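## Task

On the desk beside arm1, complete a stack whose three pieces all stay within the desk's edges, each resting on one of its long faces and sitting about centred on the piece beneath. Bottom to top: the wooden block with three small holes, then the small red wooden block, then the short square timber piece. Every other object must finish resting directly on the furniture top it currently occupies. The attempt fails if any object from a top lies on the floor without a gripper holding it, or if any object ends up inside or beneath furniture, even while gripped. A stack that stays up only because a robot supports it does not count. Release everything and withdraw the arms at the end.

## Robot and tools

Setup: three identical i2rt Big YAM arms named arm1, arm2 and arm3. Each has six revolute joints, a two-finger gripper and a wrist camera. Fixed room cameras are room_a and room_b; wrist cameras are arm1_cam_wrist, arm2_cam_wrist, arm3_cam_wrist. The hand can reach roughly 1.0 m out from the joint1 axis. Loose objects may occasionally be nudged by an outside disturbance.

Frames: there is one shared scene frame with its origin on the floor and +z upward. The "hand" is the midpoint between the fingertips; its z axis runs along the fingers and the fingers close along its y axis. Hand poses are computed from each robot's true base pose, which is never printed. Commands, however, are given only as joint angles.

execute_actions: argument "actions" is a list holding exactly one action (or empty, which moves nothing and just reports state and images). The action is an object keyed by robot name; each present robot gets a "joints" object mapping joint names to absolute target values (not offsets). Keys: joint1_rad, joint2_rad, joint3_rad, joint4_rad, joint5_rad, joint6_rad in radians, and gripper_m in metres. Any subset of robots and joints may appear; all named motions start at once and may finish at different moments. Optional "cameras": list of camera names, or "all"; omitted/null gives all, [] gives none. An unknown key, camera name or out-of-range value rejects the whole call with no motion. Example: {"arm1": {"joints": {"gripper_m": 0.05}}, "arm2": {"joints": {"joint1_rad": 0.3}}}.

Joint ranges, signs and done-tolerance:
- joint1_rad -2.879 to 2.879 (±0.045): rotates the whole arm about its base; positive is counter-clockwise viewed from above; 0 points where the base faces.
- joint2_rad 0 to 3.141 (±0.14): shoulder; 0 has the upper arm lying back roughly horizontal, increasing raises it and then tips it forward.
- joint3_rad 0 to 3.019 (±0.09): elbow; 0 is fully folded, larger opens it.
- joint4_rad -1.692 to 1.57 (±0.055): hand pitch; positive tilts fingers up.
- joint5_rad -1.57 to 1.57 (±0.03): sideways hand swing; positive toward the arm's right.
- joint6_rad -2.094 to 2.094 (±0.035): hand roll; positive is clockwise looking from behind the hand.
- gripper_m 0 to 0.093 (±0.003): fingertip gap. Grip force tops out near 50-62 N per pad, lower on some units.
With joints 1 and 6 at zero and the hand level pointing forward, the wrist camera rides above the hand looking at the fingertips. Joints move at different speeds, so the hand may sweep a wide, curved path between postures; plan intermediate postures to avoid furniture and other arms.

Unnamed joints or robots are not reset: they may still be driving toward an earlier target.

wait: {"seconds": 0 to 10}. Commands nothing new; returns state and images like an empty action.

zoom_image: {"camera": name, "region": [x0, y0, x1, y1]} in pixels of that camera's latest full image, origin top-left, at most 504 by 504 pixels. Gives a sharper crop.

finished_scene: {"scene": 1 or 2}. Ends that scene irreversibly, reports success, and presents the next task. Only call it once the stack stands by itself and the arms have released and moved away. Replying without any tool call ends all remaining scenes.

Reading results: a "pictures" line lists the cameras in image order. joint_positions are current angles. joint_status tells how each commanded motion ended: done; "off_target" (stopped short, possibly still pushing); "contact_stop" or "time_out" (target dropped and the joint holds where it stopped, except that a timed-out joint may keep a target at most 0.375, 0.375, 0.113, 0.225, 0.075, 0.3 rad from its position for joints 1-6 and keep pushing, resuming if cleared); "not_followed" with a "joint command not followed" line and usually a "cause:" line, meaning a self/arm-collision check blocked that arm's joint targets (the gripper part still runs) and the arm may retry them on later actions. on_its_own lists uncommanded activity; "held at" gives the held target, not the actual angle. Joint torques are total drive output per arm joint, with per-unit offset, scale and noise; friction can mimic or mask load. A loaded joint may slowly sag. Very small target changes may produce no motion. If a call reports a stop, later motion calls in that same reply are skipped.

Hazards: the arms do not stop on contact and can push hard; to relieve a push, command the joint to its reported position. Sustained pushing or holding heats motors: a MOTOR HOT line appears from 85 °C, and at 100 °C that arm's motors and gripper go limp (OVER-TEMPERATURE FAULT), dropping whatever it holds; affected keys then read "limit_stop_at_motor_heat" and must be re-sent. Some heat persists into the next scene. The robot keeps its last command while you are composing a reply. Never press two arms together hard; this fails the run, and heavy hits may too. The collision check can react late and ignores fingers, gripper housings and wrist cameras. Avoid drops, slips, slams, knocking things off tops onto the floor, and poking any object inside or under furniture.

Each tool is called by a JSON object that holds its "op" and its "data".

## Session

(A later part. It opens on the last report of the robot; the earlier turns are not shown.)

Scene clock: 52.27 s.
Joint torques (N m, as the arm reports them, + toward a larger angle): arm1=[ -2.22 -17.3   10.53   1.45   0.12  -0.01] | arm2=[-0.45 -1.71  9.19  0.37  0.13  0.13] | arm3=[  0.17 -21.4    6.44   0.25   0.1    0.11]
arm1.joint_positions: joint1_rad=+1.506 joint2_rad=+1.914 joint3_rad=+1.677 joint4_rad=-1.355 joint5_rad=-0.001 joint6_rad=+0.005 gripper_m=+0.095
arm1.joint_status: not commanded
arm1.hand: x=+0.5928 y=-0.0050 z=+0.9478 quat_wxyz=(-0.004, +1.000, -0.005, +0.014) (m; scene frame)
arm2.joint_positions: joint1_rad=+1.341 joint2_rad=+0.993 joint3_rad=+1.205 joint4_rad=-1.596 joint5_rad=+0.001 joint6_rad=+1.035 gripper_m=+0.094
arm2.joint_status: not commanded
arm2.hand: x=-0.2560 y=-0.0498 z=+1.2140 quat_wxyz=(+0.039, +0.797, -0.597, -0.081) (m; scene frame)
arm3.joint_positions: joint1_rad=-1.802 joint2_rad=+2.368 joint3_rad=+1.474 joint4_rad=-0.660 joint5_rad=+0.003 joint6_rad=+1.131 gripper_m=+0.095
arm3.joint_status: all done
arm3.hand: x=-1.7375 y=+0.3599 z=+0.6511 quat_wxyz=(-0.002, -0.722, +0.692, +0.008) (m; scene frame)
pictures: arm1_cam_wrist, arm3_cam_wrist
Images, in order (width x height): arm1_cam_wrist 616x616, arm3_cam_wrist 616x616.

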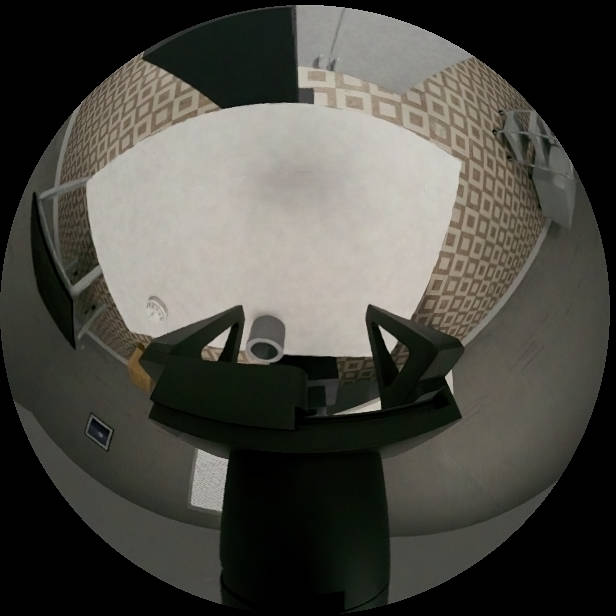

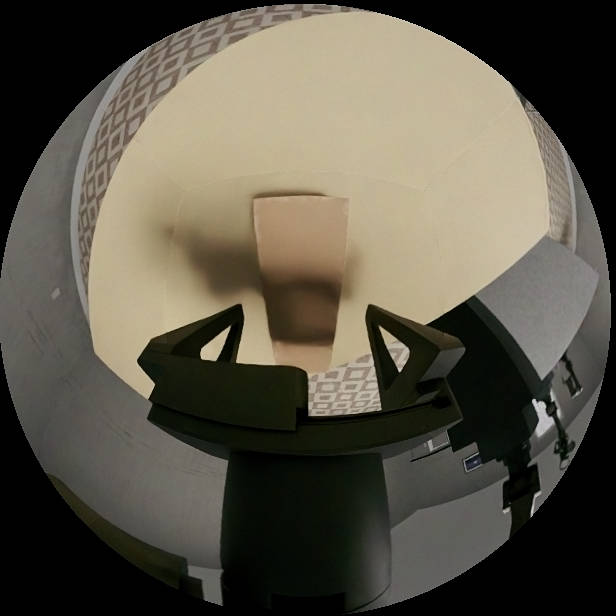

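{"op": "execute_actions", "data": {"actions": [{"arm3": {"joints": {"joint2_rad": 2.405, "joint4_rad": -0.62}}}], "cameras": ["arm3_cam_wrist", "arm1_cam_wrist"]}}

{"op": "zoom_image", "data": {"camera": "arm1_cam_wrist", "region": [70, 80, 490, 380]}}

Scene clock: 53.37 s.
Joint torques (N m, as the arm reports them, + toward a larger angle): arm1=[ -2.19 -17.07  10.58   1.36   0.14   0.03] | arm2=[-0.41 -1.68  9.19  0.38  0.13  0.13] | arm3=[  0.06 -20.14   6.3    0.73   0.11   0.11]
arm1.joint_positions: joint1_rad=+1.506 joint2_rad=+1.914 joint3_rad=+1.677 joint4_rad=-1.355 joint5_rad=-0.001 joint6_rad=+0.005 gripper_m=+0.095
arm1.joint_status: not commanded
arm1.hand: x=+0.5928 y=-0.0050 z=+0.9478 quat_wxyz=(-0.004, +1.000, -0.005, +0.014) (m; scene frame)
arm2.joint_positions: joint1_rad=+1.341 joint2_rad=+0.993 joint3_rad=+1.205 joint4_rad=-1.596 joint5_rad=+0.001 joint6_rad=+1.035 gripper_m=+0.094
arm2.joint_status: not commanded
arm2.hand: x=-0.2560 y=-0.0498 z=+1.2140 quat_wxyz=(+0.039, +0.797, -0.597, -0.081) (m; scene frame)
arm3.joint_positions: joint1_rad=-1.802 joint2_rad=+2.384 joint3_rad=+1.474 joint4_rad=-0.634 joint5_rad=+0.003 joint6_rad=+1.131 gripper_m=+0.095
arm3.joint_status: all done
arm3.hand: x=-1.7387 y=+0.3604 z=+0.6426 quat_wxyz=(-0.003, -0.722, +0.692, +0.013) (m; scene frame)
pictures: arm1_cam_wrist, arm3_cam_wrist
Images, in order (width x height): arm1_cam_wrist 616x616, arm3_cam_wrist 616x616.

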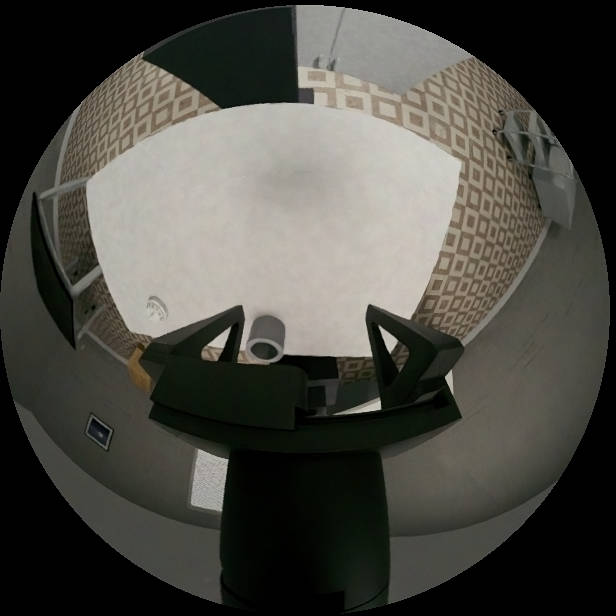

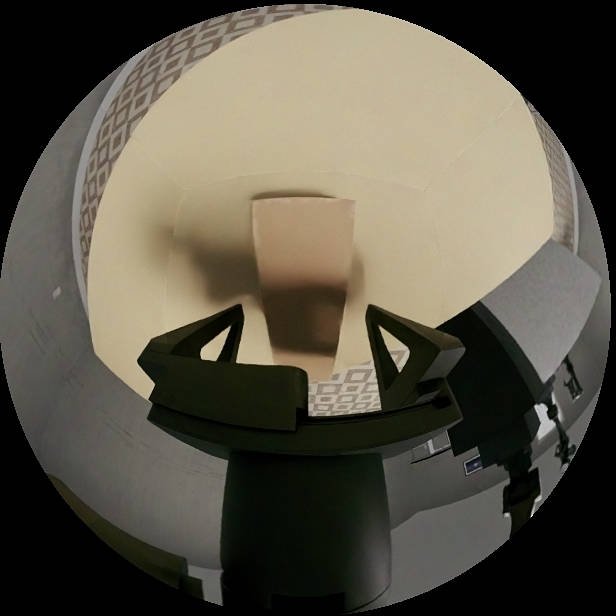

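Region (70, 80, 490, 380) of arm1_cam_wrist's 616x616 image, scaled by 1.200, with more detail than that image has; it fills the top 360 rows of this view, and the rest is white.

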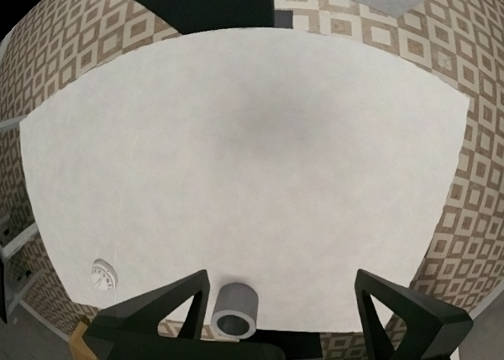

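{"op": "execute_actions", "data": {"actions": [{"arm3": {"joints": {"gripper_m": 0.03}}, "arm1": {"joints": {"joint2_rad": 1.0, "joint3_rad": 1.2, "joint4_rad": -1.6}}}], "cameras": ["arm3_cam_wrist"]}}

Scene clock: 55.33 s.
Joint torques (N m, as the arm reports them, + toward a larger angle): arm1=[-2.22 -4.13  9.52  0.45  0.13 -0.01] | arm2=[-0.43 -1.68  9.19  0.38  0.13  0.13] | arm3=[  0.22 -20.13   6.36   0.64   0.13   0.12]
arm1.joint_positions: joint1_rad=+1.506 joint2_rad=+0.994 joint3_rad=+1.195 joint4_rad=-1.587 joint5_rad=-0.001 joint6_rad=+0.005 gripper_m=+0.095
arm1.joint_status: all done
arm1.hand: x=+0.8790 y=-0.0081 z=+1.1405 quat_wxyz=(-0.004, +0.996, -0.005, -0.089) (m; scene frame)
arm2.joint_positions: joint1_rad=+1.341 joint2_rad=+0.993 joint3_rad=+1.205 joint4_rad=-1.596 joint5_rad=+0.001 joint6_rad=+1.035 gripper_m=+0.094
arm2.joint_status: not commanded
arm2.hand: x=-0.2560 y=-0.0498 z=+1.2140 quat_wxyz=(+0.039, +0.797, -0.597, -0.081) (m; scene frame)
arm3.joint_positions: joint1_rad=-1.802 joint2_rad=+2.384 joint3_rad=+1.474 joint4_rad=-0.633 joint5_rad=+0.002 joint6_rad=+1.131 gripper_m=+0.046
arm3.joint_status: gripper_m off_target (ended at +0.046, target +0.030)
arm3.hand: x=-1.7389 y=+0.3605 z=+0.6426 quat_wxyz=(-0.004, -0.722, +0.692, +0.013) (m; scene frame)
pictures: arm3_cam_wrist
Images, in order (width x height): arm3_cam_wrist 616x616.

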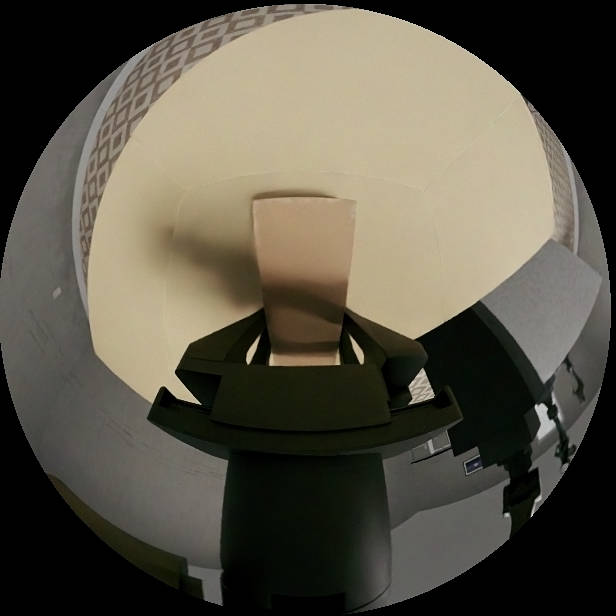

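{"op": "execute_actions", "data": {"actions": [{"arm3": {"joints": {"joint1_rad": 1.568, "joint2_rad": 2.02, "joint3_rad": 1.62, "joint4_rad": -0.99}}}], "cameras": ["arm3_cam_wrist", "room_a", "arm2_cam_wrist"]}}

Scene clock: 60.67 s.
Joint torques (N m, as the arm reports them, + toward a larger angle): arm1=[-2.08 -4.62  9.44  0.49  0.12  0.02] | arm2=[-0.42 -1.65  9.19  0.37  0.13  0.13] | arm3=[ -0.46 -22.87   9.46   0.19   0.33   0.1 ]
arm1.joint_positions: joint1_rad=+1.506 joint2_rad=+0.994 joint3_rad=+1.195 joint4_rad=-1.587 joint5_rad=-0.001 joint6_rad=+0.005 gripper_m=+0.095
arm1.joint_status: not commanded
arm1.hand: x=+0.8790 y=-0.0081 z=+1.1405 quat_wxyz=(-0.004, +0.996, -0.005, -0.089) (m; scene frame)
arm2.joint_positions: joint1_rad=+1.341 joint2_rad=+0.993 joint3_rad=+1.205 joint4_rad=-1.596 joint5_rad=+0.001 joint6_rad=+1.035 gripper_m=+0.094
arm2.joint_status: not commanded
arm2.hand: x=-0.2560 y=-0.0498 z=+1.2140 quat_wxyz=(+0.039, +0.797, -0.597, -0.081) (m; scene frame)
arm3.joint_positions: joint1_rad=+1.569 joint2_rad=+2.032 joint3_rad=+1.620 joint4_rad=-0.981 joint5_rad=-0.002 joint6_rad=+1.131 gripper_m=+0.046
arm3.joint_status: all done
arm3.hand: x=-0.5643 y=+0.0246 z=+0.8931 quat_wxyz=(-0.079, -0.603, -0.793, -0.042) (m; scene frame)
pictures: arm2_cam_wrist, arm3_cam_wrist, room_a
Images, in order (width x height): arm2_cam_wrist 616x616, arm3_cam_wrist 616x616, room_a 504x504.

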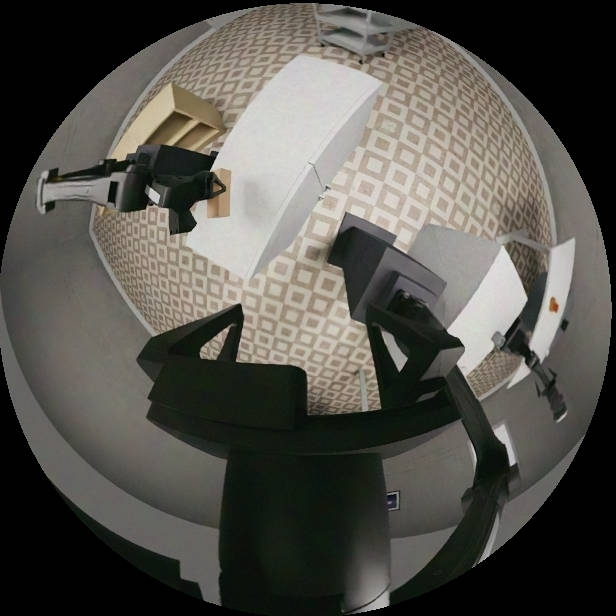

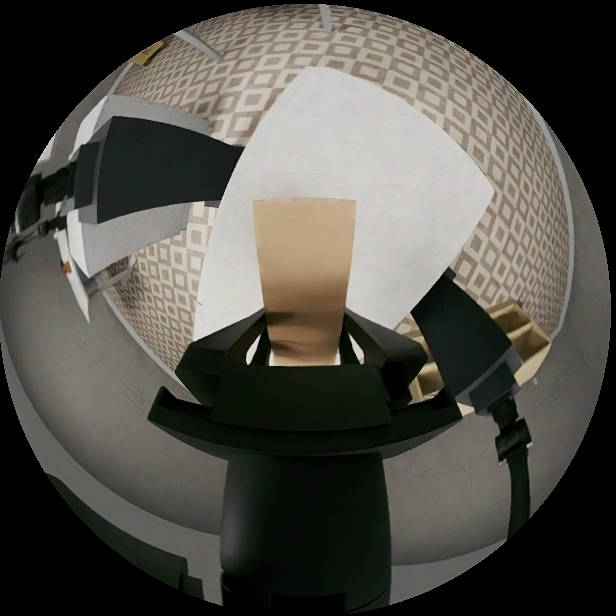

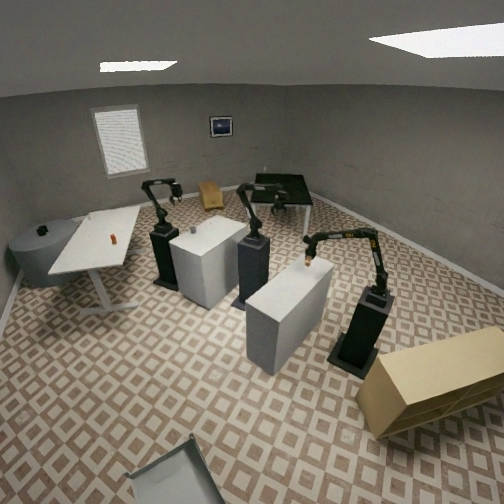

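{"op": "execute_actions", "data": {"actions": [{"arm3": {"joints": {"joint2_rad": 2.145, "joint4_rad": -1.015}}}], "cameras": ["arm3_cam_wrist", "room_a", "arm2_cam_wrist"]}}

{"op": "zoom_image", "data": {"camera": "room_a", "region": [270, 220, 360, 310]}}

Scene clock: 62.50 s.
Joint torques (N m, as the arm reports them, + toward a larger angle): arm1=[-2.12 -3.94  9.51  0.51  0.14 -0.01] | arm2=[-0.47 -1.67  9.19  0.37  0.13  0.13] | arm3=[ -0.18 -24.05   9.62  -0.03   0.31   0.12]
arm1.joint_positions: joint1_rad=+1.506 joint2_rad=+0.994 joint3_rad=+1.195 joint4_rad=-1.587 joint5_rad=-0.001 joint6_rad=+0.005 gripper_m=+0.095
arm1.joint_status: not commanded
arm1.hand: x=+0.8790 y=-0.0081 z=+1.1405 quat_wxyz=(-0.004, +0.996, -0.005, -0.089) (m; scene frame)
arm2.joint_positions: joint1_rad=+1.341 joint2_rad=+0.993 joint3_rad=+1.205 joint4_rad=-1.596 joint5_rad=+0.001 joint6_rad=+1.035 gripper_m=+0.094
arm2.joint_status: not commanded
arm2.hand: x=-0.2560 y=-0.0498 z=+1.2140 quat_wxyz=(+0.039, +0.797, -0.597, -0.081) (m; scene frame)
arm3.joint_positions: joint1_rad=+1.569 joint2_rad=+2.163 joint3_rad=+1.609 joint4_rad=-1.007 joint5_rad=-0.002 joint6_rad=+1.131 gripper_m=+0.046
arm3.joint_status: all done
arm3.hand: x=-0.5920 y=+0.0294 z=+0.8082 quat_wxyz=(-0.004, -0.605, -0.796, -0.003) (m; scene frame)
pictures: arm2_cam_wrist, arm3_cam_wrist, room_a
Images, in order (width x height): arm2_cam_wrist 616x616, arm3_cam_wrist 616x616, room_a 504x504.

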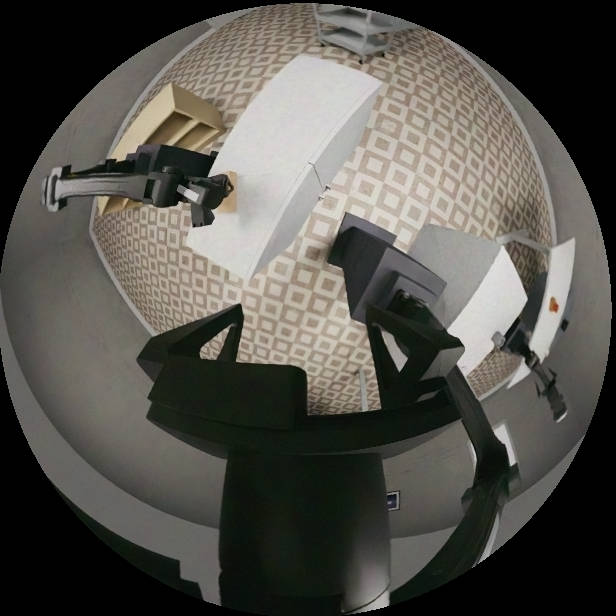

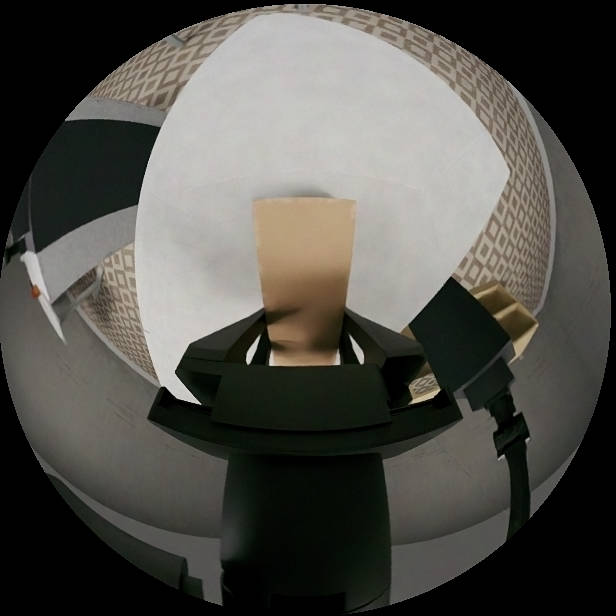

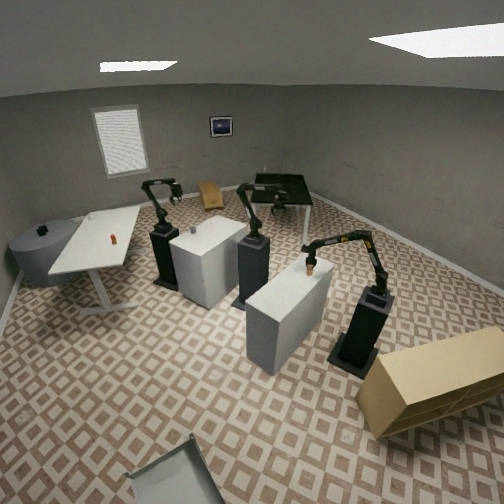

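Region (270, 220, 360, 310) of room_a's 504x504 image, scaled by 5.600, with more detail than that image has.

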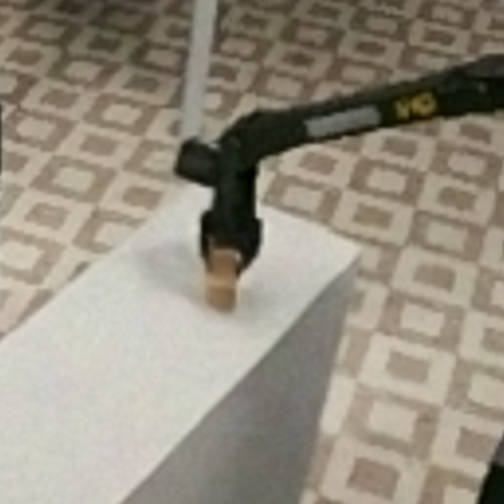

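{"op": "execute_actions", "data": {"actions": [{"arm3": {"joints": {"joint2_rad": 2.195, "joint4_rad": -0.96}}}], "cameras": ["arm3_cam_wrist", "arm2_cam_wrist"]}}

{"op": "zoom_image", "data": {"camera": "arm2_cam_wrist", "region": [170, 140, 280, 250]}}

Scene clock: 63.93 s.
Joint torques (N m, as the arm reports them, + toward a larger angle): arm1=[-2.36 -4.24  9.51  0.53  0.09 -0.03] | arm2=[-0.42 -1.7   9.19  0.37  0.13  0.13] | arm3=[ -0.34 -21.53   9.59   0.65   0.22   0.12]
arm1.joint_positions: joint1_rad=+1.506 joint2_rad=+0.994 joint3_rad=+1.195 joint4_rad=-1.587 joint5_rad=-0.001 joint6_rad=+0.005 gripper_m=+0.095
arm1.joint_status: not commanded
arm1.hand: x=+0.8790 y=-0.0081 z=+1.1405 quat_wxyz=(-0.004, +0.996, -0.005, -0.089) (m; scene frame)
arm2.joint_positions: joint1_rad=+1.341 joint2_rad=+0.993 joint3_rad=+1.205 joint4_rad=-1.596 joint5_rad=+0.001 joint6_rad=+1.035 gripper_m=+0.094
arm2.joint_status: not commanded
arm2.hand: x=-0.2560 y=-0.0498 z=+1.2140 quat_wxyz=(+0.039, +0.797, -0.597, -0.081) (m; scene frame)
arm3.joint_positions: joint1_rad=+1.569 joint2_rad=+2.183 joint3_rad=+1.609 joint4_rad=-0.973 joint5_rad=+0.000 joint6_rad=+1.131 gripper_m=+0.046
arm3.joint_status: all done
arm3.hand: x=-0.5872 y=+0.0282 z=+0.7965 quat_wxyz=(-0.011, -0.605, -0.796, -0.006) (m; scene frame)
pictures: arm2_cam_wrist, arm3_cam_wrist
Images, in order (width x height): arm2_cam_wrist 616x616, arm3_cam_wrist 616x616.

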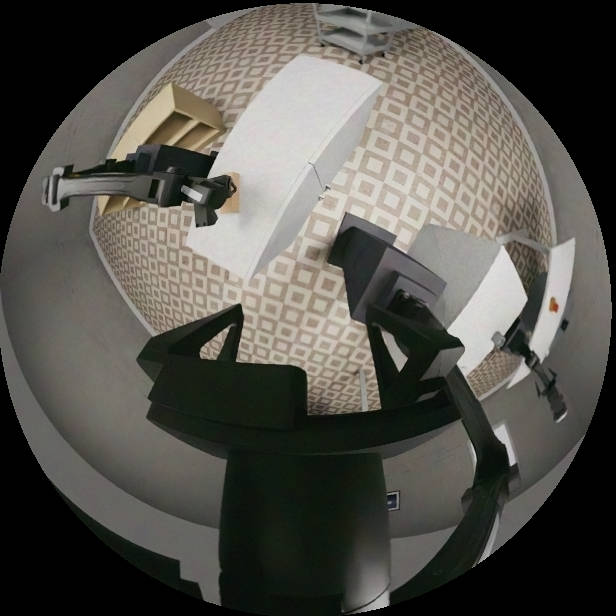

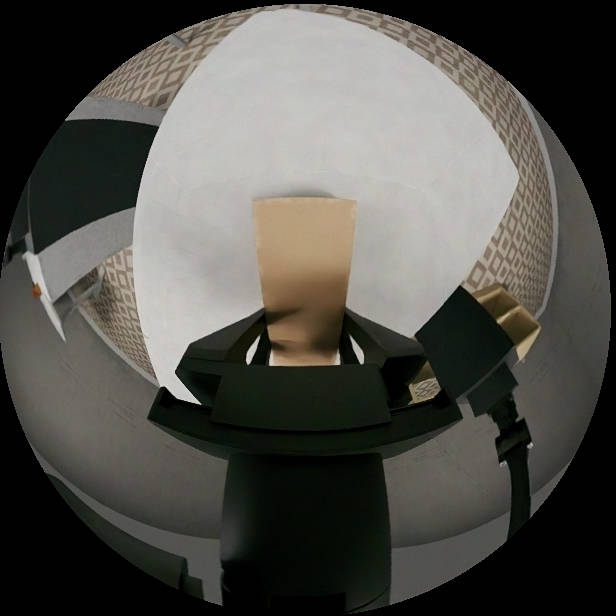

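Region (170, 140, 280, 250) of arm2_cam_wrist's 616x616 image, scaled by 4.582, with more detail than that image has.

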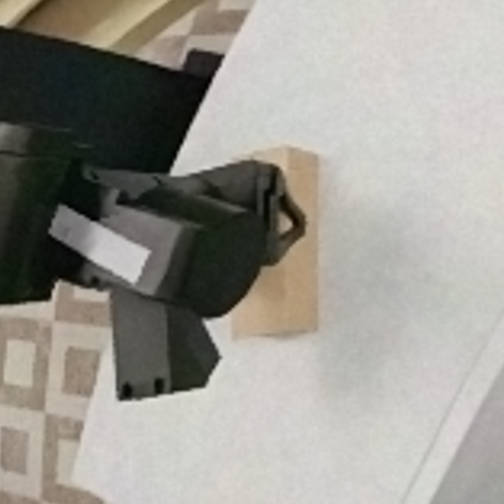

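{"op": "execute_actions", "data": {"actions": [{"arm3": {"joints": {"joint2_rad": 2.22, "joint4_rad": -0.945}}}], "cameras": ["arm3_cam_wrist"]}}

Scene clock: 64.93 s.
Joint torques (N m, as the arm reports them, + toward a larger angle): arm1=[-2.05 -4.06  9.42  0.43  0.1   0.01] | arm2=[-0.44 -1.69  9.19  0.37  0.13  0.13] | arm3=[ -0.59 -19.16   9.52   1.01   0.22   0.13]
arm1.joint_positions: joint1_rad=+1.506 joint2_rad=+0.994 joint3_rad=+1.195 joint4_rad=-1.587 joint5_rad=-0.001 joint6_rad=+0.005 gripper_m=+0.095
arm1.joint_status: not commanded
arm1.hand: x=+0.8790 y=-0.0081 z=+1.1405 quat_wxyz=(-0.004, +0.996, -0.005, -0.089) (m; scene frame)
arm2.joint_positions: joint1_rad=+1.341 joint2_rad=+0.993 joint3_rad=+1.205 joint4_rad=-1.596 joint5_rad=+0.001 joint6_rad=+1.035 gripper_m=+0.094
arm2.joint_status: not commanded
arm2.hand: x=-0.2560 y=-0.0498 z=+1.2140 quat_wxyz=(+0.039, +0.797, -0.597, -0.081) (m; scene frame)
arm3.joint_positions: joint1_rad=+1.569 joint2_rad=+2.184 joint3_rad=+1.609 joint4_rad=-0.968 joint5_rad=+0.000 joint6_rad=+1.131 gripper_m=+0.046
arm3.joint_status: all done
arm3.hand: x=-0.5862 y=+0.0280 z=+0.7961 quat_wxyz=(-0.012, -0.605, -0.796, -0.007) (m; scene frame)
pictures: arm3_cam_wrist
Images, in order (width x height): arm3_cam_wrist 616x616.

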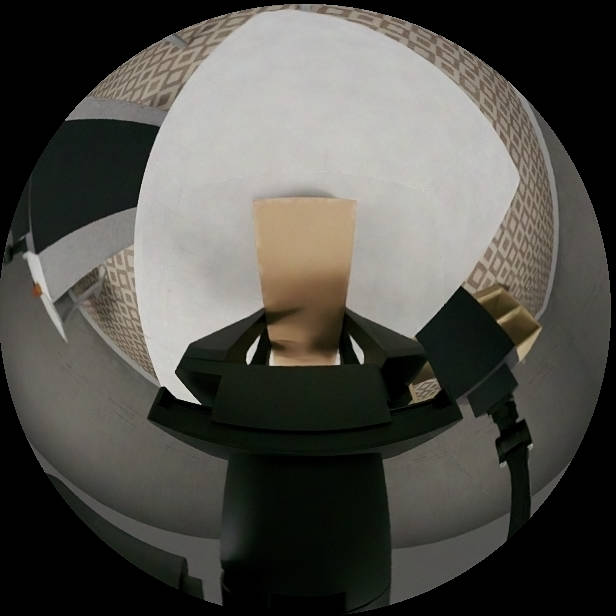

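{"op": "execute_actions", "data": {"actions": [{"arm3": {"joints": {"joint2_rad": 2.18, "joint4_rad": -0.968, "gripper_m": 0.093}}}], "cameras": ["arm3_cam_wrist"]}}

Scene clock: 65.77 s.
Joint torques (N m, as the arm reports them, + toward a larger angle): arm1=[-1.72 -4.37  9.38  0.47  0.13  0.02] | arm2=[-0.43 -1.64  9.19  0.38  0.13  0.13] | arm3=[ -0.17 -22.64   9.54   0.27   0.22   0.1 ]
arm1.joint_positions: joint1_rad=+1.506 joint2_rad=+0.994 joint3_rad=+1.195 joint4_rad=-1.587 joint5_rad=-0.001 joint6_rad=+0.005 gripper_m=+0.095
arm1.joint_status: not commanded
arm1.hand: x=+0.8790 y=-0.0081 z=+1.1405 quat_wxyz=(-0.004, +0.996, -0.005, -0.089) (m; scene frame)
arm2.joint_positions: joint1_rad=+1.341 joint2_rad=+0.993 joint3_rad=+1.205 joint4_rad=-1.596 joint5_rad=+0.001 joint6_rad=+1.035 gripper_m=+0.094
arm2.joint_status: not commanded
arm2.hand: x=-0.2560 y=-0.0498 z=+1.2140 quat_wxyz=(+0.039, +0.797, -0.597, -0.081) (m; scene frame)
arm3.joint_positions: joint1_rad=+1.569 joint2_rad=+2.184 joint3_rad=+1.609 joint4_rad=-0.968 joint5_rad=+0.000 joint6_rad=+1.131 gripper_m=+0.093
arm3.joint_status: all done
arm3.hand: x=-0.5862 y=+0.0280 z=+0.7961 quat_wxyz=(-0.012, -0.605, -0.796, -0.007) (m; scene frame)
pictures: arm3_cam_wrist
Images, in order (width x height): arm3_cam_wrist 616x616.

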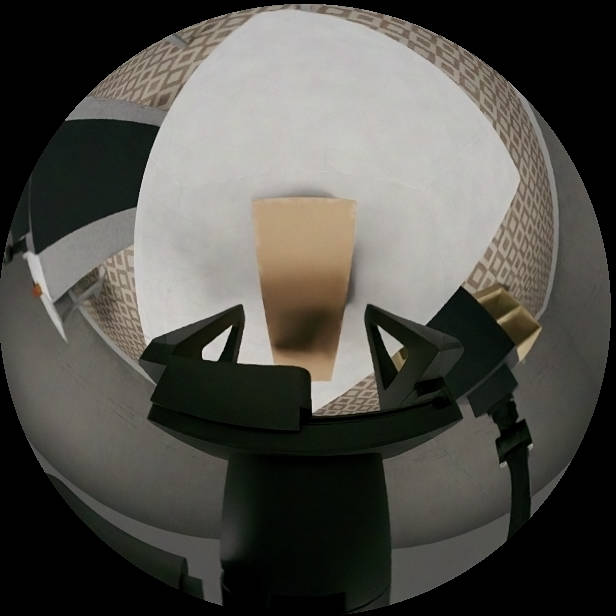

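{"op": "execute_actions", "data": {"actions": [{"arm3": {"joints": {"joint2_rad": 0.9}}, "arm2": {"joints": {"joint1_rad": 1.362, "joint6_rad": 1.083}}}], "cameras": ["room_a"]}}

Scene clock: 70.43 s.
Joint torques (N m, as the arm reports them, + toward a larger angle): arm1=[-2.01 -3.66  9.49  0.46  0.16  0.01] | arm2=[ 0.   -1.67  9.19  0.37  0.13  0.13] | arm3=[-0.21 -1.06 10.04  1.6   0.17  0.02]
arm1.joint_positions: joint1_rad=+1.506 joint2_rad=+0.994 joint3_rad=+1.195 joint4_rad=-1.587 joint5_rad=-0.001 joint6_rad=+0.005 gripper_m=+0.095
arm1.joint_status: not commanded
arm1.hand: x=+0.8790 y=-0.0081 z=+1.1405 quat_wxyz=(-0.004, +0.996, -0.005, -0.089) (m; scene frame)
arm2.joint_positions: joint1_rad=+1.352 joint2_rad=+0.993 joint3_rad=+1.205 joint4_rad=-1.596 joint5_rad=+0.001 joint6_rad=+1.069 gripper_m=+0.094
arm2.joint_status: all done
arm2.hand: x=-0.2567 y=-0.0527 z=+1.2140 quat_wxyz=(+0.041, +0.790, -0.606, -0.080) (m; scene frame)
arm3.joint_positions: joint1_rad=+1.569 joint2_rad=+0.893 joint3_rad=+1.613 joint4_rad=-0.968 joint5_rad=+0.000 joint6_rad=+1.131 gripper_m=+0.093
arm3.joint_status: all done
arm3.hand: x=-0.8423 y=+0.0714 z=+1.5079 quat_wxyz=(-0.544, -0.478, -0.628, -0.284) (m; scene frame)
pictures: room_a
Images, in order (width x height): room_a 504x504.

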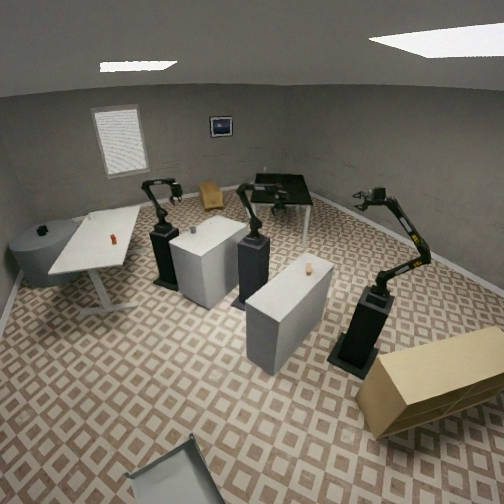

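{"op": "execute_actions", "data": {"actions": [{"arm3": {"joints": {"joint1_rad": 0.6, "joint4_rad": -1.4}}, "arm2": {"joints": {"joint1_rad": 1.37, "joint2_rad": 2.11, "joint3_rad": 1.65, "joint4_rad": -0.93}}}], "cameras": ["arm2_cam_wrist", "room_a"]}}

{"op": "zoom_image", "data": {"camera": "arm2_cam_wrist", "region": [220, 180, 390, 350]}}

Scene clock: 74.93 s.
Joint torques (N m, as the arm reports them, + toward a larger angle): arm1=[-1.76 -4.39  9.48  0.41  0.16  0.02] | arm2=[  0.2  -18.15  10.03   0.77   0.13   0.12] | arm3=[-0.36 -1.17  9.74  1.07  0.19  0.04]
arm1.joint_positions: joint1_rad=+1.506 joint2_rad=+0.994 joint3_rad=+1.195 joint4_rad=-1.587 joint5_rad=-0.001 joint6_rad=+0.005 gripper_m=+0.095
arm1.joint_status: not commanded
arm1.hand: x=+0.8790 y=-0.0081 z=+1.1405 quat_wxyz=(-0.004, +0.996, -0.005, -0.089) (m; scene frame)
arm2.joint_positions: joint1_rad=+1.359 joint2_rad=+2.139 joint3_rad=+1.628 joint4_rad=-0.940 joint5_rad=+0.001 joint6_rad=+1.070 gripper_m=+0.094
arm2.joint_status: all done
arm2.hand: x=-0.6009 y=+0.0223 z=+0.8707 quat_wxyz=(+0.028, +0.794, -0.605, -0.050) (m; scene frame)
arm3.joint_positions: joint1_rad=+0.603 joint2_rad=+0.894 joint3_rad=+1.613 joint4_rad=-1.388 joint5_rad=+0.000 joint6_rad=+1.131 gripper_m=+0.093
arm3.joint_status: all done
arm3.hand: x=-1.0661 y=-0.1553 z=+1.4158 quat_wxyz=(-0.436, -0.815, -0.382, +0.001) (m; scene frame)
pictures: arm2_cam_wrist, room_a
Images, in order (width x height): arm2_cam_wrist 616x616, room_a 504x504.

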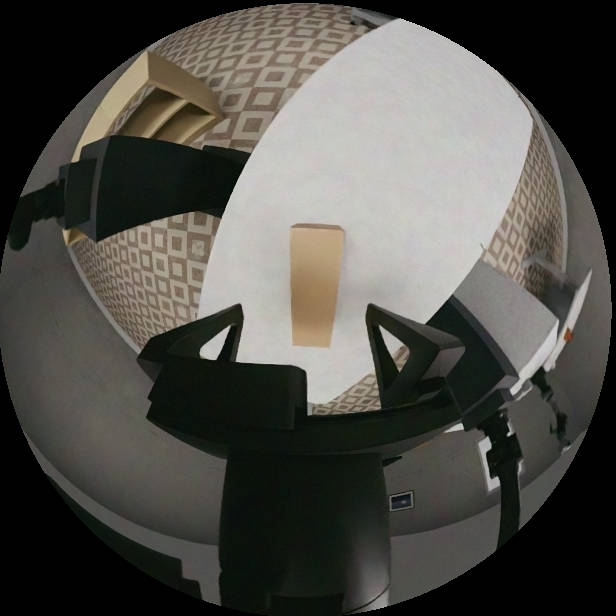

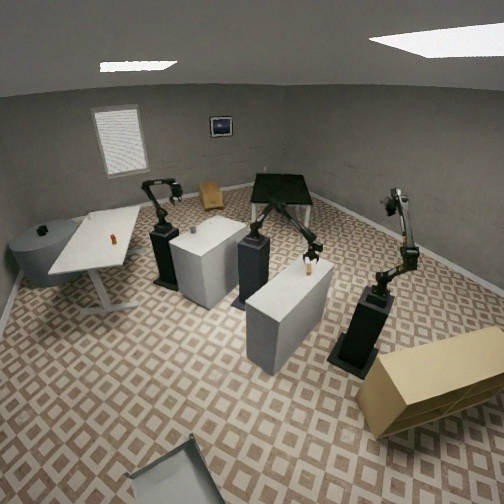

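Region (220, 180, 390, 350) of arm2_cam_wrist's 616x616 image, scaled by 2.965, with more detail than that image has.

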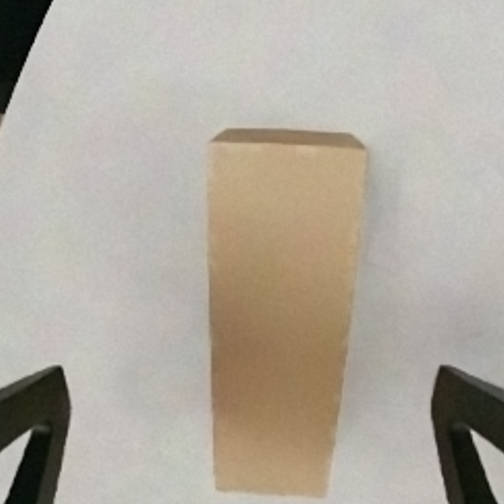

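{"op": "execute_actions", "data": {"actions": [{"arm2": {"joints": {"joint2_rad": 2.25, "joint3_rad": 1.695, "joint4_rad": -0.955}}}], "cameras": ["arm2_cam_wrist"]}}

Scene clock: 78.00 s.
Joint torques (N m, as the arm reports them, + toward a larger angle): arm1=[-1.82 -4.34  9.45  0.5   0.15 -0.03] | arm2=[  0.26 -18.44  11.     0.     0.13   0.13] | arm3=[-0.51 -1.08  9.76  1.05  0.18  0.04]
arm1.joint_positions: joint1_rad=+1.506 joint2_rad=+0.994 joint3_rad=+1.195 joint4_rad=-1.587 joint5_rad=-0.001 joint6_rad=+0.005 gripper_m=+0.095
arm1.joint_status: not commanded
arm1.hand: x=+0.8790 y=-0.0081 z=+1.1405 quat_wxyz=(-0.004, +0.996, -0.005, -0.089) (m; scene frame)
arm2.joint_positions: joint1_rad=+1.359 joint2_rad=+2.272 joint3_rad=+1.652 joint4_rad=-0.950 joint5_rad=+0.001 joint6_rad=+1.070 gripper_m=+0.094
arm2.joint_status: all done
arm2.hand: x=-0.5848 y=+0.0176 z=+0.7965 quat_wxyz=(+0.004, +0.796, -0.606, +0.005) (m; scene frame)
arm3.joint_positions: joint1_rad=+0.603 joint2_rad=+0.894 joint3_rad=+1.613 joint4_rad=-1.388 joint5_rad=+0.000 joint6_rad=+1.131 gripper_m=+0.093
arm3.joint_status: not commanded
arm3.hand: x=-1.0661 y=-0.1553 z=+1.4158 quat_wxyz=(-0.436, -0.815, -0.382, +0.001) (m; scene frame)
pictures: arm2_cam_wrist
Images, in order (width x height): arm2_cam_wrist 616x616.

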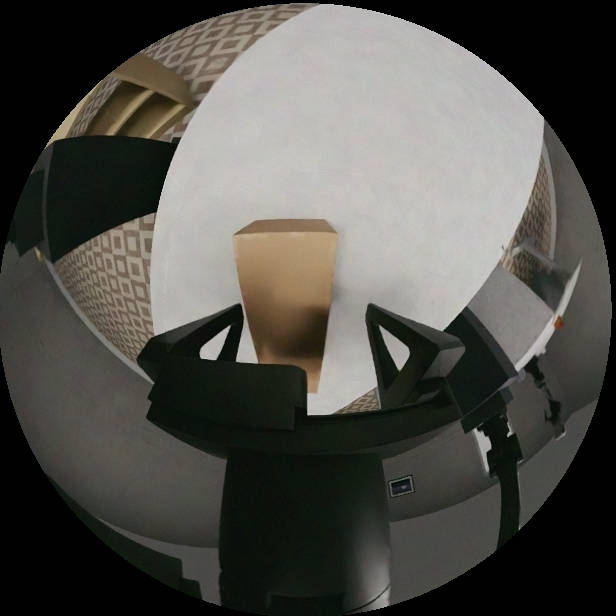

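{"op": "execute_actions", "data": {"actions": [{"arm2": {"joints": {"joint4_rad": -0.915, "gripper_m": 0.03}}}], "cameras": ["arm2_cam_wrist"]}}

Scene clock: 78.97 s.
Joint torques (N m, as the arm reports them, + toward a larger angle): arm1=[-1.92 -4.13  9.54  0.51  0.14  0.04] | arm2=[  0.22 -18.37  11.19   0.66   0.16   0.12] | arm3=[-0.43 -1.14  9.77  1.    0.19  0.05]
arm1.joint_positions: joint1_rad=+1.506 joint2_rad=+0.994 joint3_rad=+1.195 joint4_rad=-1.587 joint5_rad=-0.001 joint6_rad=+0.005 gripper_m=+0.095
arm1.joint_status: not commanded
arm1.hand: x=+0.8790 y=-0.0081 z=+1.1405 quat_wxyz=(-0.004, +0.996, -0.005, -0.089) (m; scene frame)
arm2.joint_positions: joint1_rad=+1.359 joint2_rad=+2.272 joint3_rad=+1.652 joint4_rad=-0.926 joint5_rad=+0.000 joint6_rad=+1.071 gripper_m=+0.045
arm2.joint_status: gripper_m off_target (ended at +0.045, target +0.030); the others done
arm2.hand: x=-0.5904 y=+0.0188 z=+0.7965 quat_wxyz=(+0.009, +0.795, -0.606, -0.006) (m; scene frame)
arm3.joint_positions: joint1_rad=+0.603 joint2_rad=+0.894 joint3_rad=+1.613 joint4_rad=-1.388 joint5_rad=+0.000 joint6_rad=+1.131 gripper_m=+0.093
arm3.joint_status: not commanded
arm3.hand: x=-1.0661 y=-0.1553 z=+1.4158 quat_wxyz=(-0.436, -0.815, -0.382, +0.001) (m; scene frame)
pictures: arm2_cam_wrist
Images, in order (width x height): arm2_cam_wrist 616x616.

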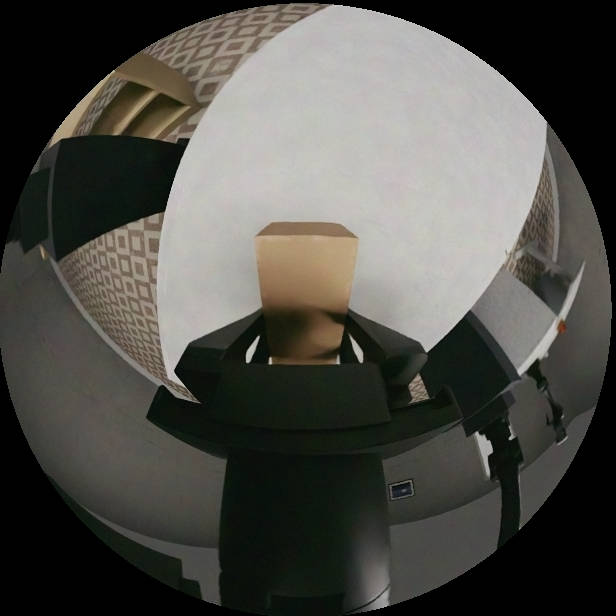

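{"op": "execute_actions", "data": {"actions": [{"arm2": {"joints": {"joint1_rad": -1.25, "joint2_rad": 2.1, "joint3_rad": 1.67, "joint6_rad": 0.415}}, "arm1": {"joints": {"joint1_rad": 1.385, "joint2_rad": 0.8, "joint3_rad": 1.1}}}], "cameras": ["arm2_cam_wrist", "room_b"]}}

Scene clock: 83.43 s.
Joint torques (N m, as the arm reports them, + toward a larger angle): arm1=[-1.84 -3.11 10.18  0.67  0.12  0.05] | arm2=[ -0.53 -17.25  10.25   0.36   0.07  -0.12] | arm3=[-0.56 -1.    9.75  1.07  0.19  0.04]
arm1.joint_positions: joint1_rad=+1.391 joint2_rad=+0.797 joint3_rad=+1.087 joint4_rad=-1.587 joint5_rad=-0.001 joint6_rad=+0.005 gripper_m=+0.095
arm1.joint_status: all done
arm1.hand: x=+0.9343 y=+0.0189 z=+1.1429 quat_wxyz=(-0.012, +0.989, -0.061, -0.133) (m; scene frame)
arm2.joint_positions: joint1_rad=-1.257 joint2_rad=+2.114 joint3_rad=+1.652 joint4_rad=-0.909 joint5_rad=+0.002 joint6_rad=+0.429 gripper_m=+0.045
arm2.joint_status: all done
arm2.hand: x=+0.6648 y=+0.0667 z=+0.9005 quat_wxyz=(-0.096, -0.066, -0.993, -0.028) (m; scene frame)
arm3.joint_positions: joint1_rad=+0.603 joint2_rad=+0.894 joint3_rad=+1.613 joint4_rad=-1.388 joint5_rad=+0.000 joint6_rad=+1.131 gripper_m=+0.093
arm3.joint_status: not commanded
arm3.hand: x=-1.0661 y=-0.1553 z=+1.4158 quat_wxyz=(-0.436, -0.815, -0.382, +0.001) (m; scene frame)
pictures: arm2_cam_wrist, room_b
Images, in order (width x height): arm2_cam_wrist 616x616, room_b 504x504.

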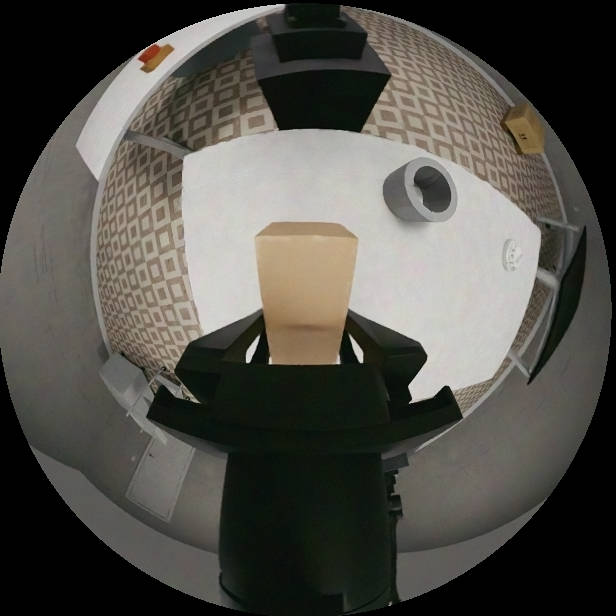

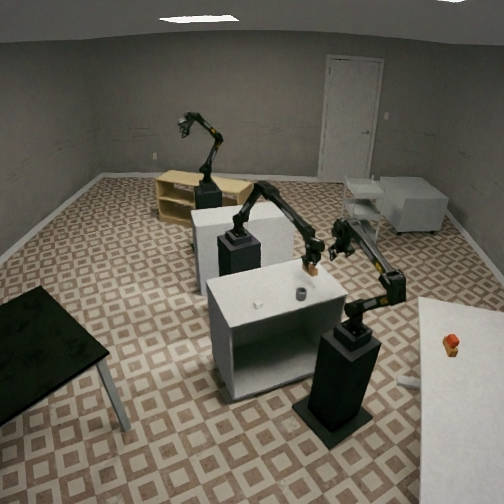

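{"op": "execute_actions", "data": {"actions": [{"arm2": {"joints": {"joint2_rad": 2.238, "joint4_rad": -0.945}}}], "cameras": ["arm2_cam_wrist", "room_b"]}}

{"op": "zoom_image", "data": {"camera": "room_b", "region": [260, 220, 360, 320]}}

Scene clock: 84.80 s.
Joint torques (N m, as the arm reports them, + toward a larger angle): arm1=[-2.   -2.18 10.07  0.75  0.14  0.01] | arm2=[ -0.8  -17.7    9.3    0.09   0.14  -0.11] | arm3=[-0.3  -1.04  9.77  1.11  0.19  0.04]
arm1.joint_positions: joint1_rad=+1.391 joint2_rad=+0.797 joint3_rad=+1.087 joint4_rad=-1.587 joint5_rad=-0.001 joint6_rad=+0.005 gripper_m=+0.095
arm1.joint_status: not commanded
arm1.hand: x=+0.9343 y=+0.0189 z=+1.1429 quat_wxyz=(-0.012, +0.989, -0.061, -0.133) (m; scene frame)
arm2.joint_positions: joint1_rad=-1.257 joint2_rad=+2.252 joint3_rad=+1.652 joint4_rad=-0.940 joint5_rad=+0.000 joint6_rad=+0.429 gripper_m=+0.045
arm2.joint_status: all done
arm2.hand: x=+0.6360 y=+0.0571 z=+0.8128 quat_wxyz=(-0.017, -0.067, -0.998, +0.001) (m; scene frame)
arm3.joint_positions: joint1_rad=+0.603 joint2_rad=+0.894 joint3_rad=+1.613 joint4_rad=-1.388 joint5_rad=+0.000 joint6_rad=+1.131 gripper_m=+0.093
arm3.joint_status: not commanded
arm3.hand: x=-1.0661 y=-0.1553 z=+1.4158 quat_wxyz=(-0.436, -0.815, -0.382, +0.001) (m; scene frame)
pictures: arm2_cam_wrist, room_b
Images, in order (width x height): arm2_cam_wrist 616x616, room_b 504x504.

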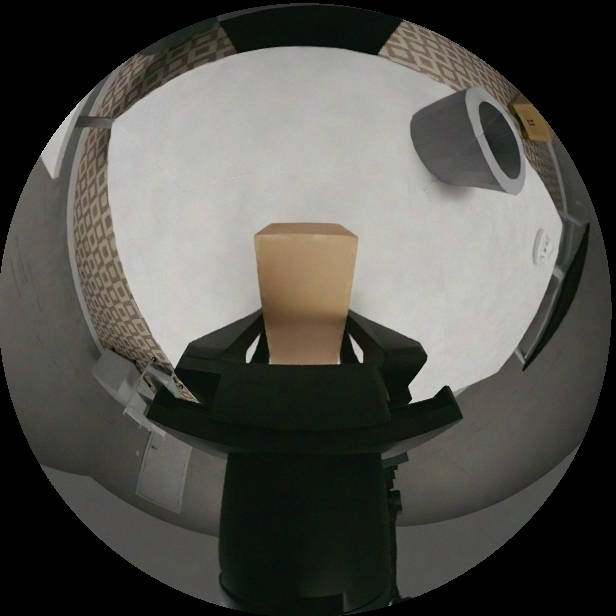

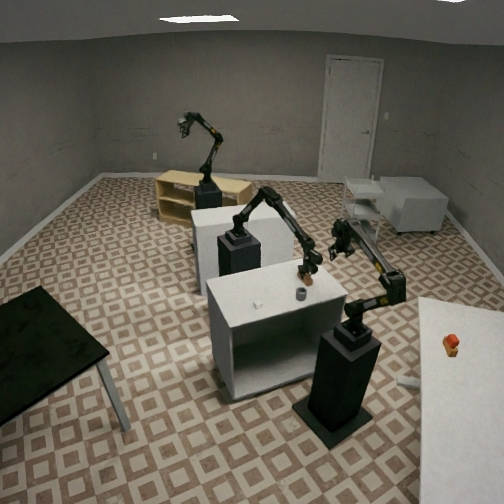

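Region (260, 220, 360, 320) of room_b's 504x504 image, scaled by 5.040, with more detail than that image has.

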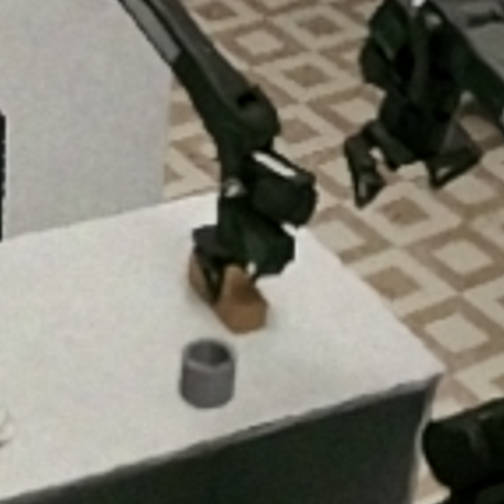

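{"op": "execute_actions", "data": {"actions": [{"arm2": {"joints": {"joint2_rad": 2.285}}}], "cameras": ["arm2_cam_wrist"]}}

Scene clock: 85.53 s.
Joint torques (N m, as the arm reports them, + toward a larger angle): arm1=[-2.15 -2.37 10.33  0.7   0.13 -0.02] | arm2=[ -0.75 -14.32   9.3    0.1    0.12  -0.12] | arm3=[-0.42 -1.5   9.79  1.04  0.19  0.04]
arm1.joint_positions: joint1_rad=+1.391 joint2_rad=+0.797 joint3_rad=+1.087 joint4_rad=-1.587 joint5_rad=-0.001 joint6_rad=+0.005 gripper_m=+0.095
arm1.joint_status: not commanded
arm1.hand: x=+0.9343 y=+0.0189 z=+1.1429 quat_wxyz=(-0.012, +0.989, -0.061, -0.133) (m; scene frame)
arm2.joint_positions: joint1_rad=-1.257 joint2_rad=+2.253 joint3_rad=+1.652 joint4_rad=-0.940 joint5_rad=+0.000 joint6_rad=+0.429 gripper_m=+0.045
arm2.joint_status: all done
arm2.hand: x=+0.6358 y=+0.0570 z=+0.8123 quat_wxyz=(-0.016, -0.067, -0.998, +0.001) (m; scene frame)
arm3.joint_positions: joint1_rad=+0.603 joint2_rad=+0.894 joint3_rad=+1.613 joint4_rad=-1.388 joint5_rad=+0.000 joint6_rad=+1.131 gripper_m=+0.093
arm3.joint_status: not commanded
arm3.hand: x=-1.0661 y=-0.1553 z=+1.4158 quat_wxyz=(-0.436, -0.815, -0.382, +0.001) (m; scene frame)
pictures: arm2_cam_wrist
Images, in order (width x height): arm2_cam_wrist 616x616.

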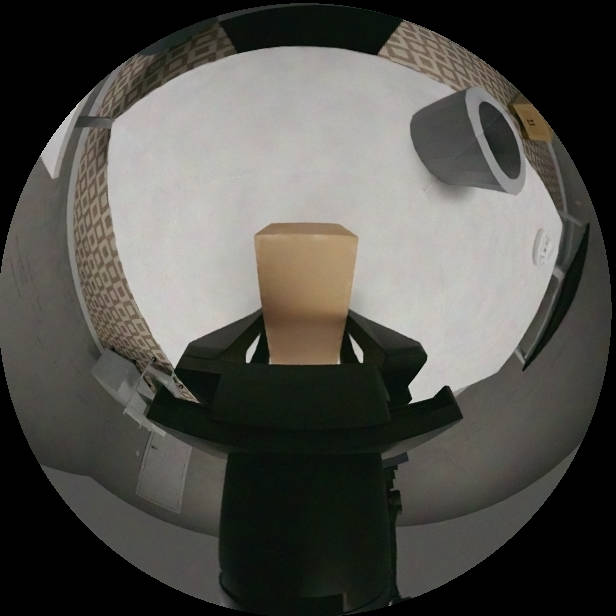

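Contact on the second cabinet. Release.

{"op": "execute_actions", "data": {"actions": [{"arm2": {"joints": {"joint2_rad": 2.24, "gripper_m": 0.093}}}], "cameras": ["arm2_cam_wrist"]}}

Scene clock: 86.70 s.
Joint torques (N m, as the arm reports them, + toward a larger angle): arm1=[-2.17 -2.24 10.26  0.72  0.17 -0.01] | arm2=[ -0.77 -17.74   9.4    0.08   0.12  -0.11] | arm3=[-0.53 -1.05  9.79  0.99  0.2   0.05]
arm1.joint_positions: joint1_rad=+1.391 joint2_rad=+0.797 joint3_rad=+1.087 joint4_rad=-1.587 joint5_rad=-0.001 joint6_rad=+0.005 gripper_m=+0.095
arm1.joint_status: not commanded
arm1.hand: x=+0.9343 y=+0.0189 z=+1.1429 quat_wxyz=(-0.012, +0.989, -0.061, -0.133) (m; scene frame)
arm2.joint_positions: joint1_rad=-1.257 joint2_rad=+2.253 joint3_rad=+1.652 joint4_rad=-0.940 joint5_rad=+0.000 joint6_rad=+0.429 gripper_m=+0.093
arm2.joint_status: all done
arm2.hand: x=+0.6358 y=+0.0570 z=+0.8123 quat_wxyz=(-0.016, -0.067, -0.998, +0.001) (m; scene frame)
arm3.joint_positions: joint1_rad=+0.603 joint2_rad=+0.894 joint3_rad=+1.613 joint4_rad=-1.388 joint5_rad=+0.000 joint6_rad=+1.131 gripper_m=+0.093
arm3.joint_status: not commanded
arm3.hand: x=-1.0661 y=-0.1553 z=+1.4158 quat_wxyz=(-0.436, -0.815, -0.382, +0.001) (m; scene frame)
pictures: arm2_cam_wrist
Images, in order (width x height): arm2_cam_wrist 616x616.

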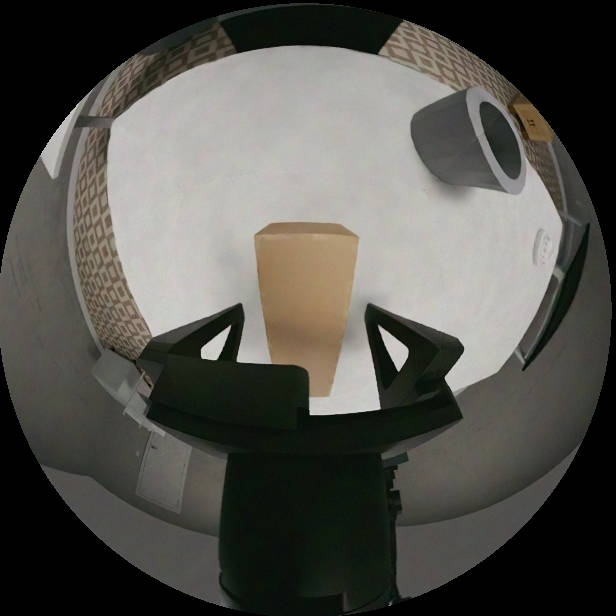

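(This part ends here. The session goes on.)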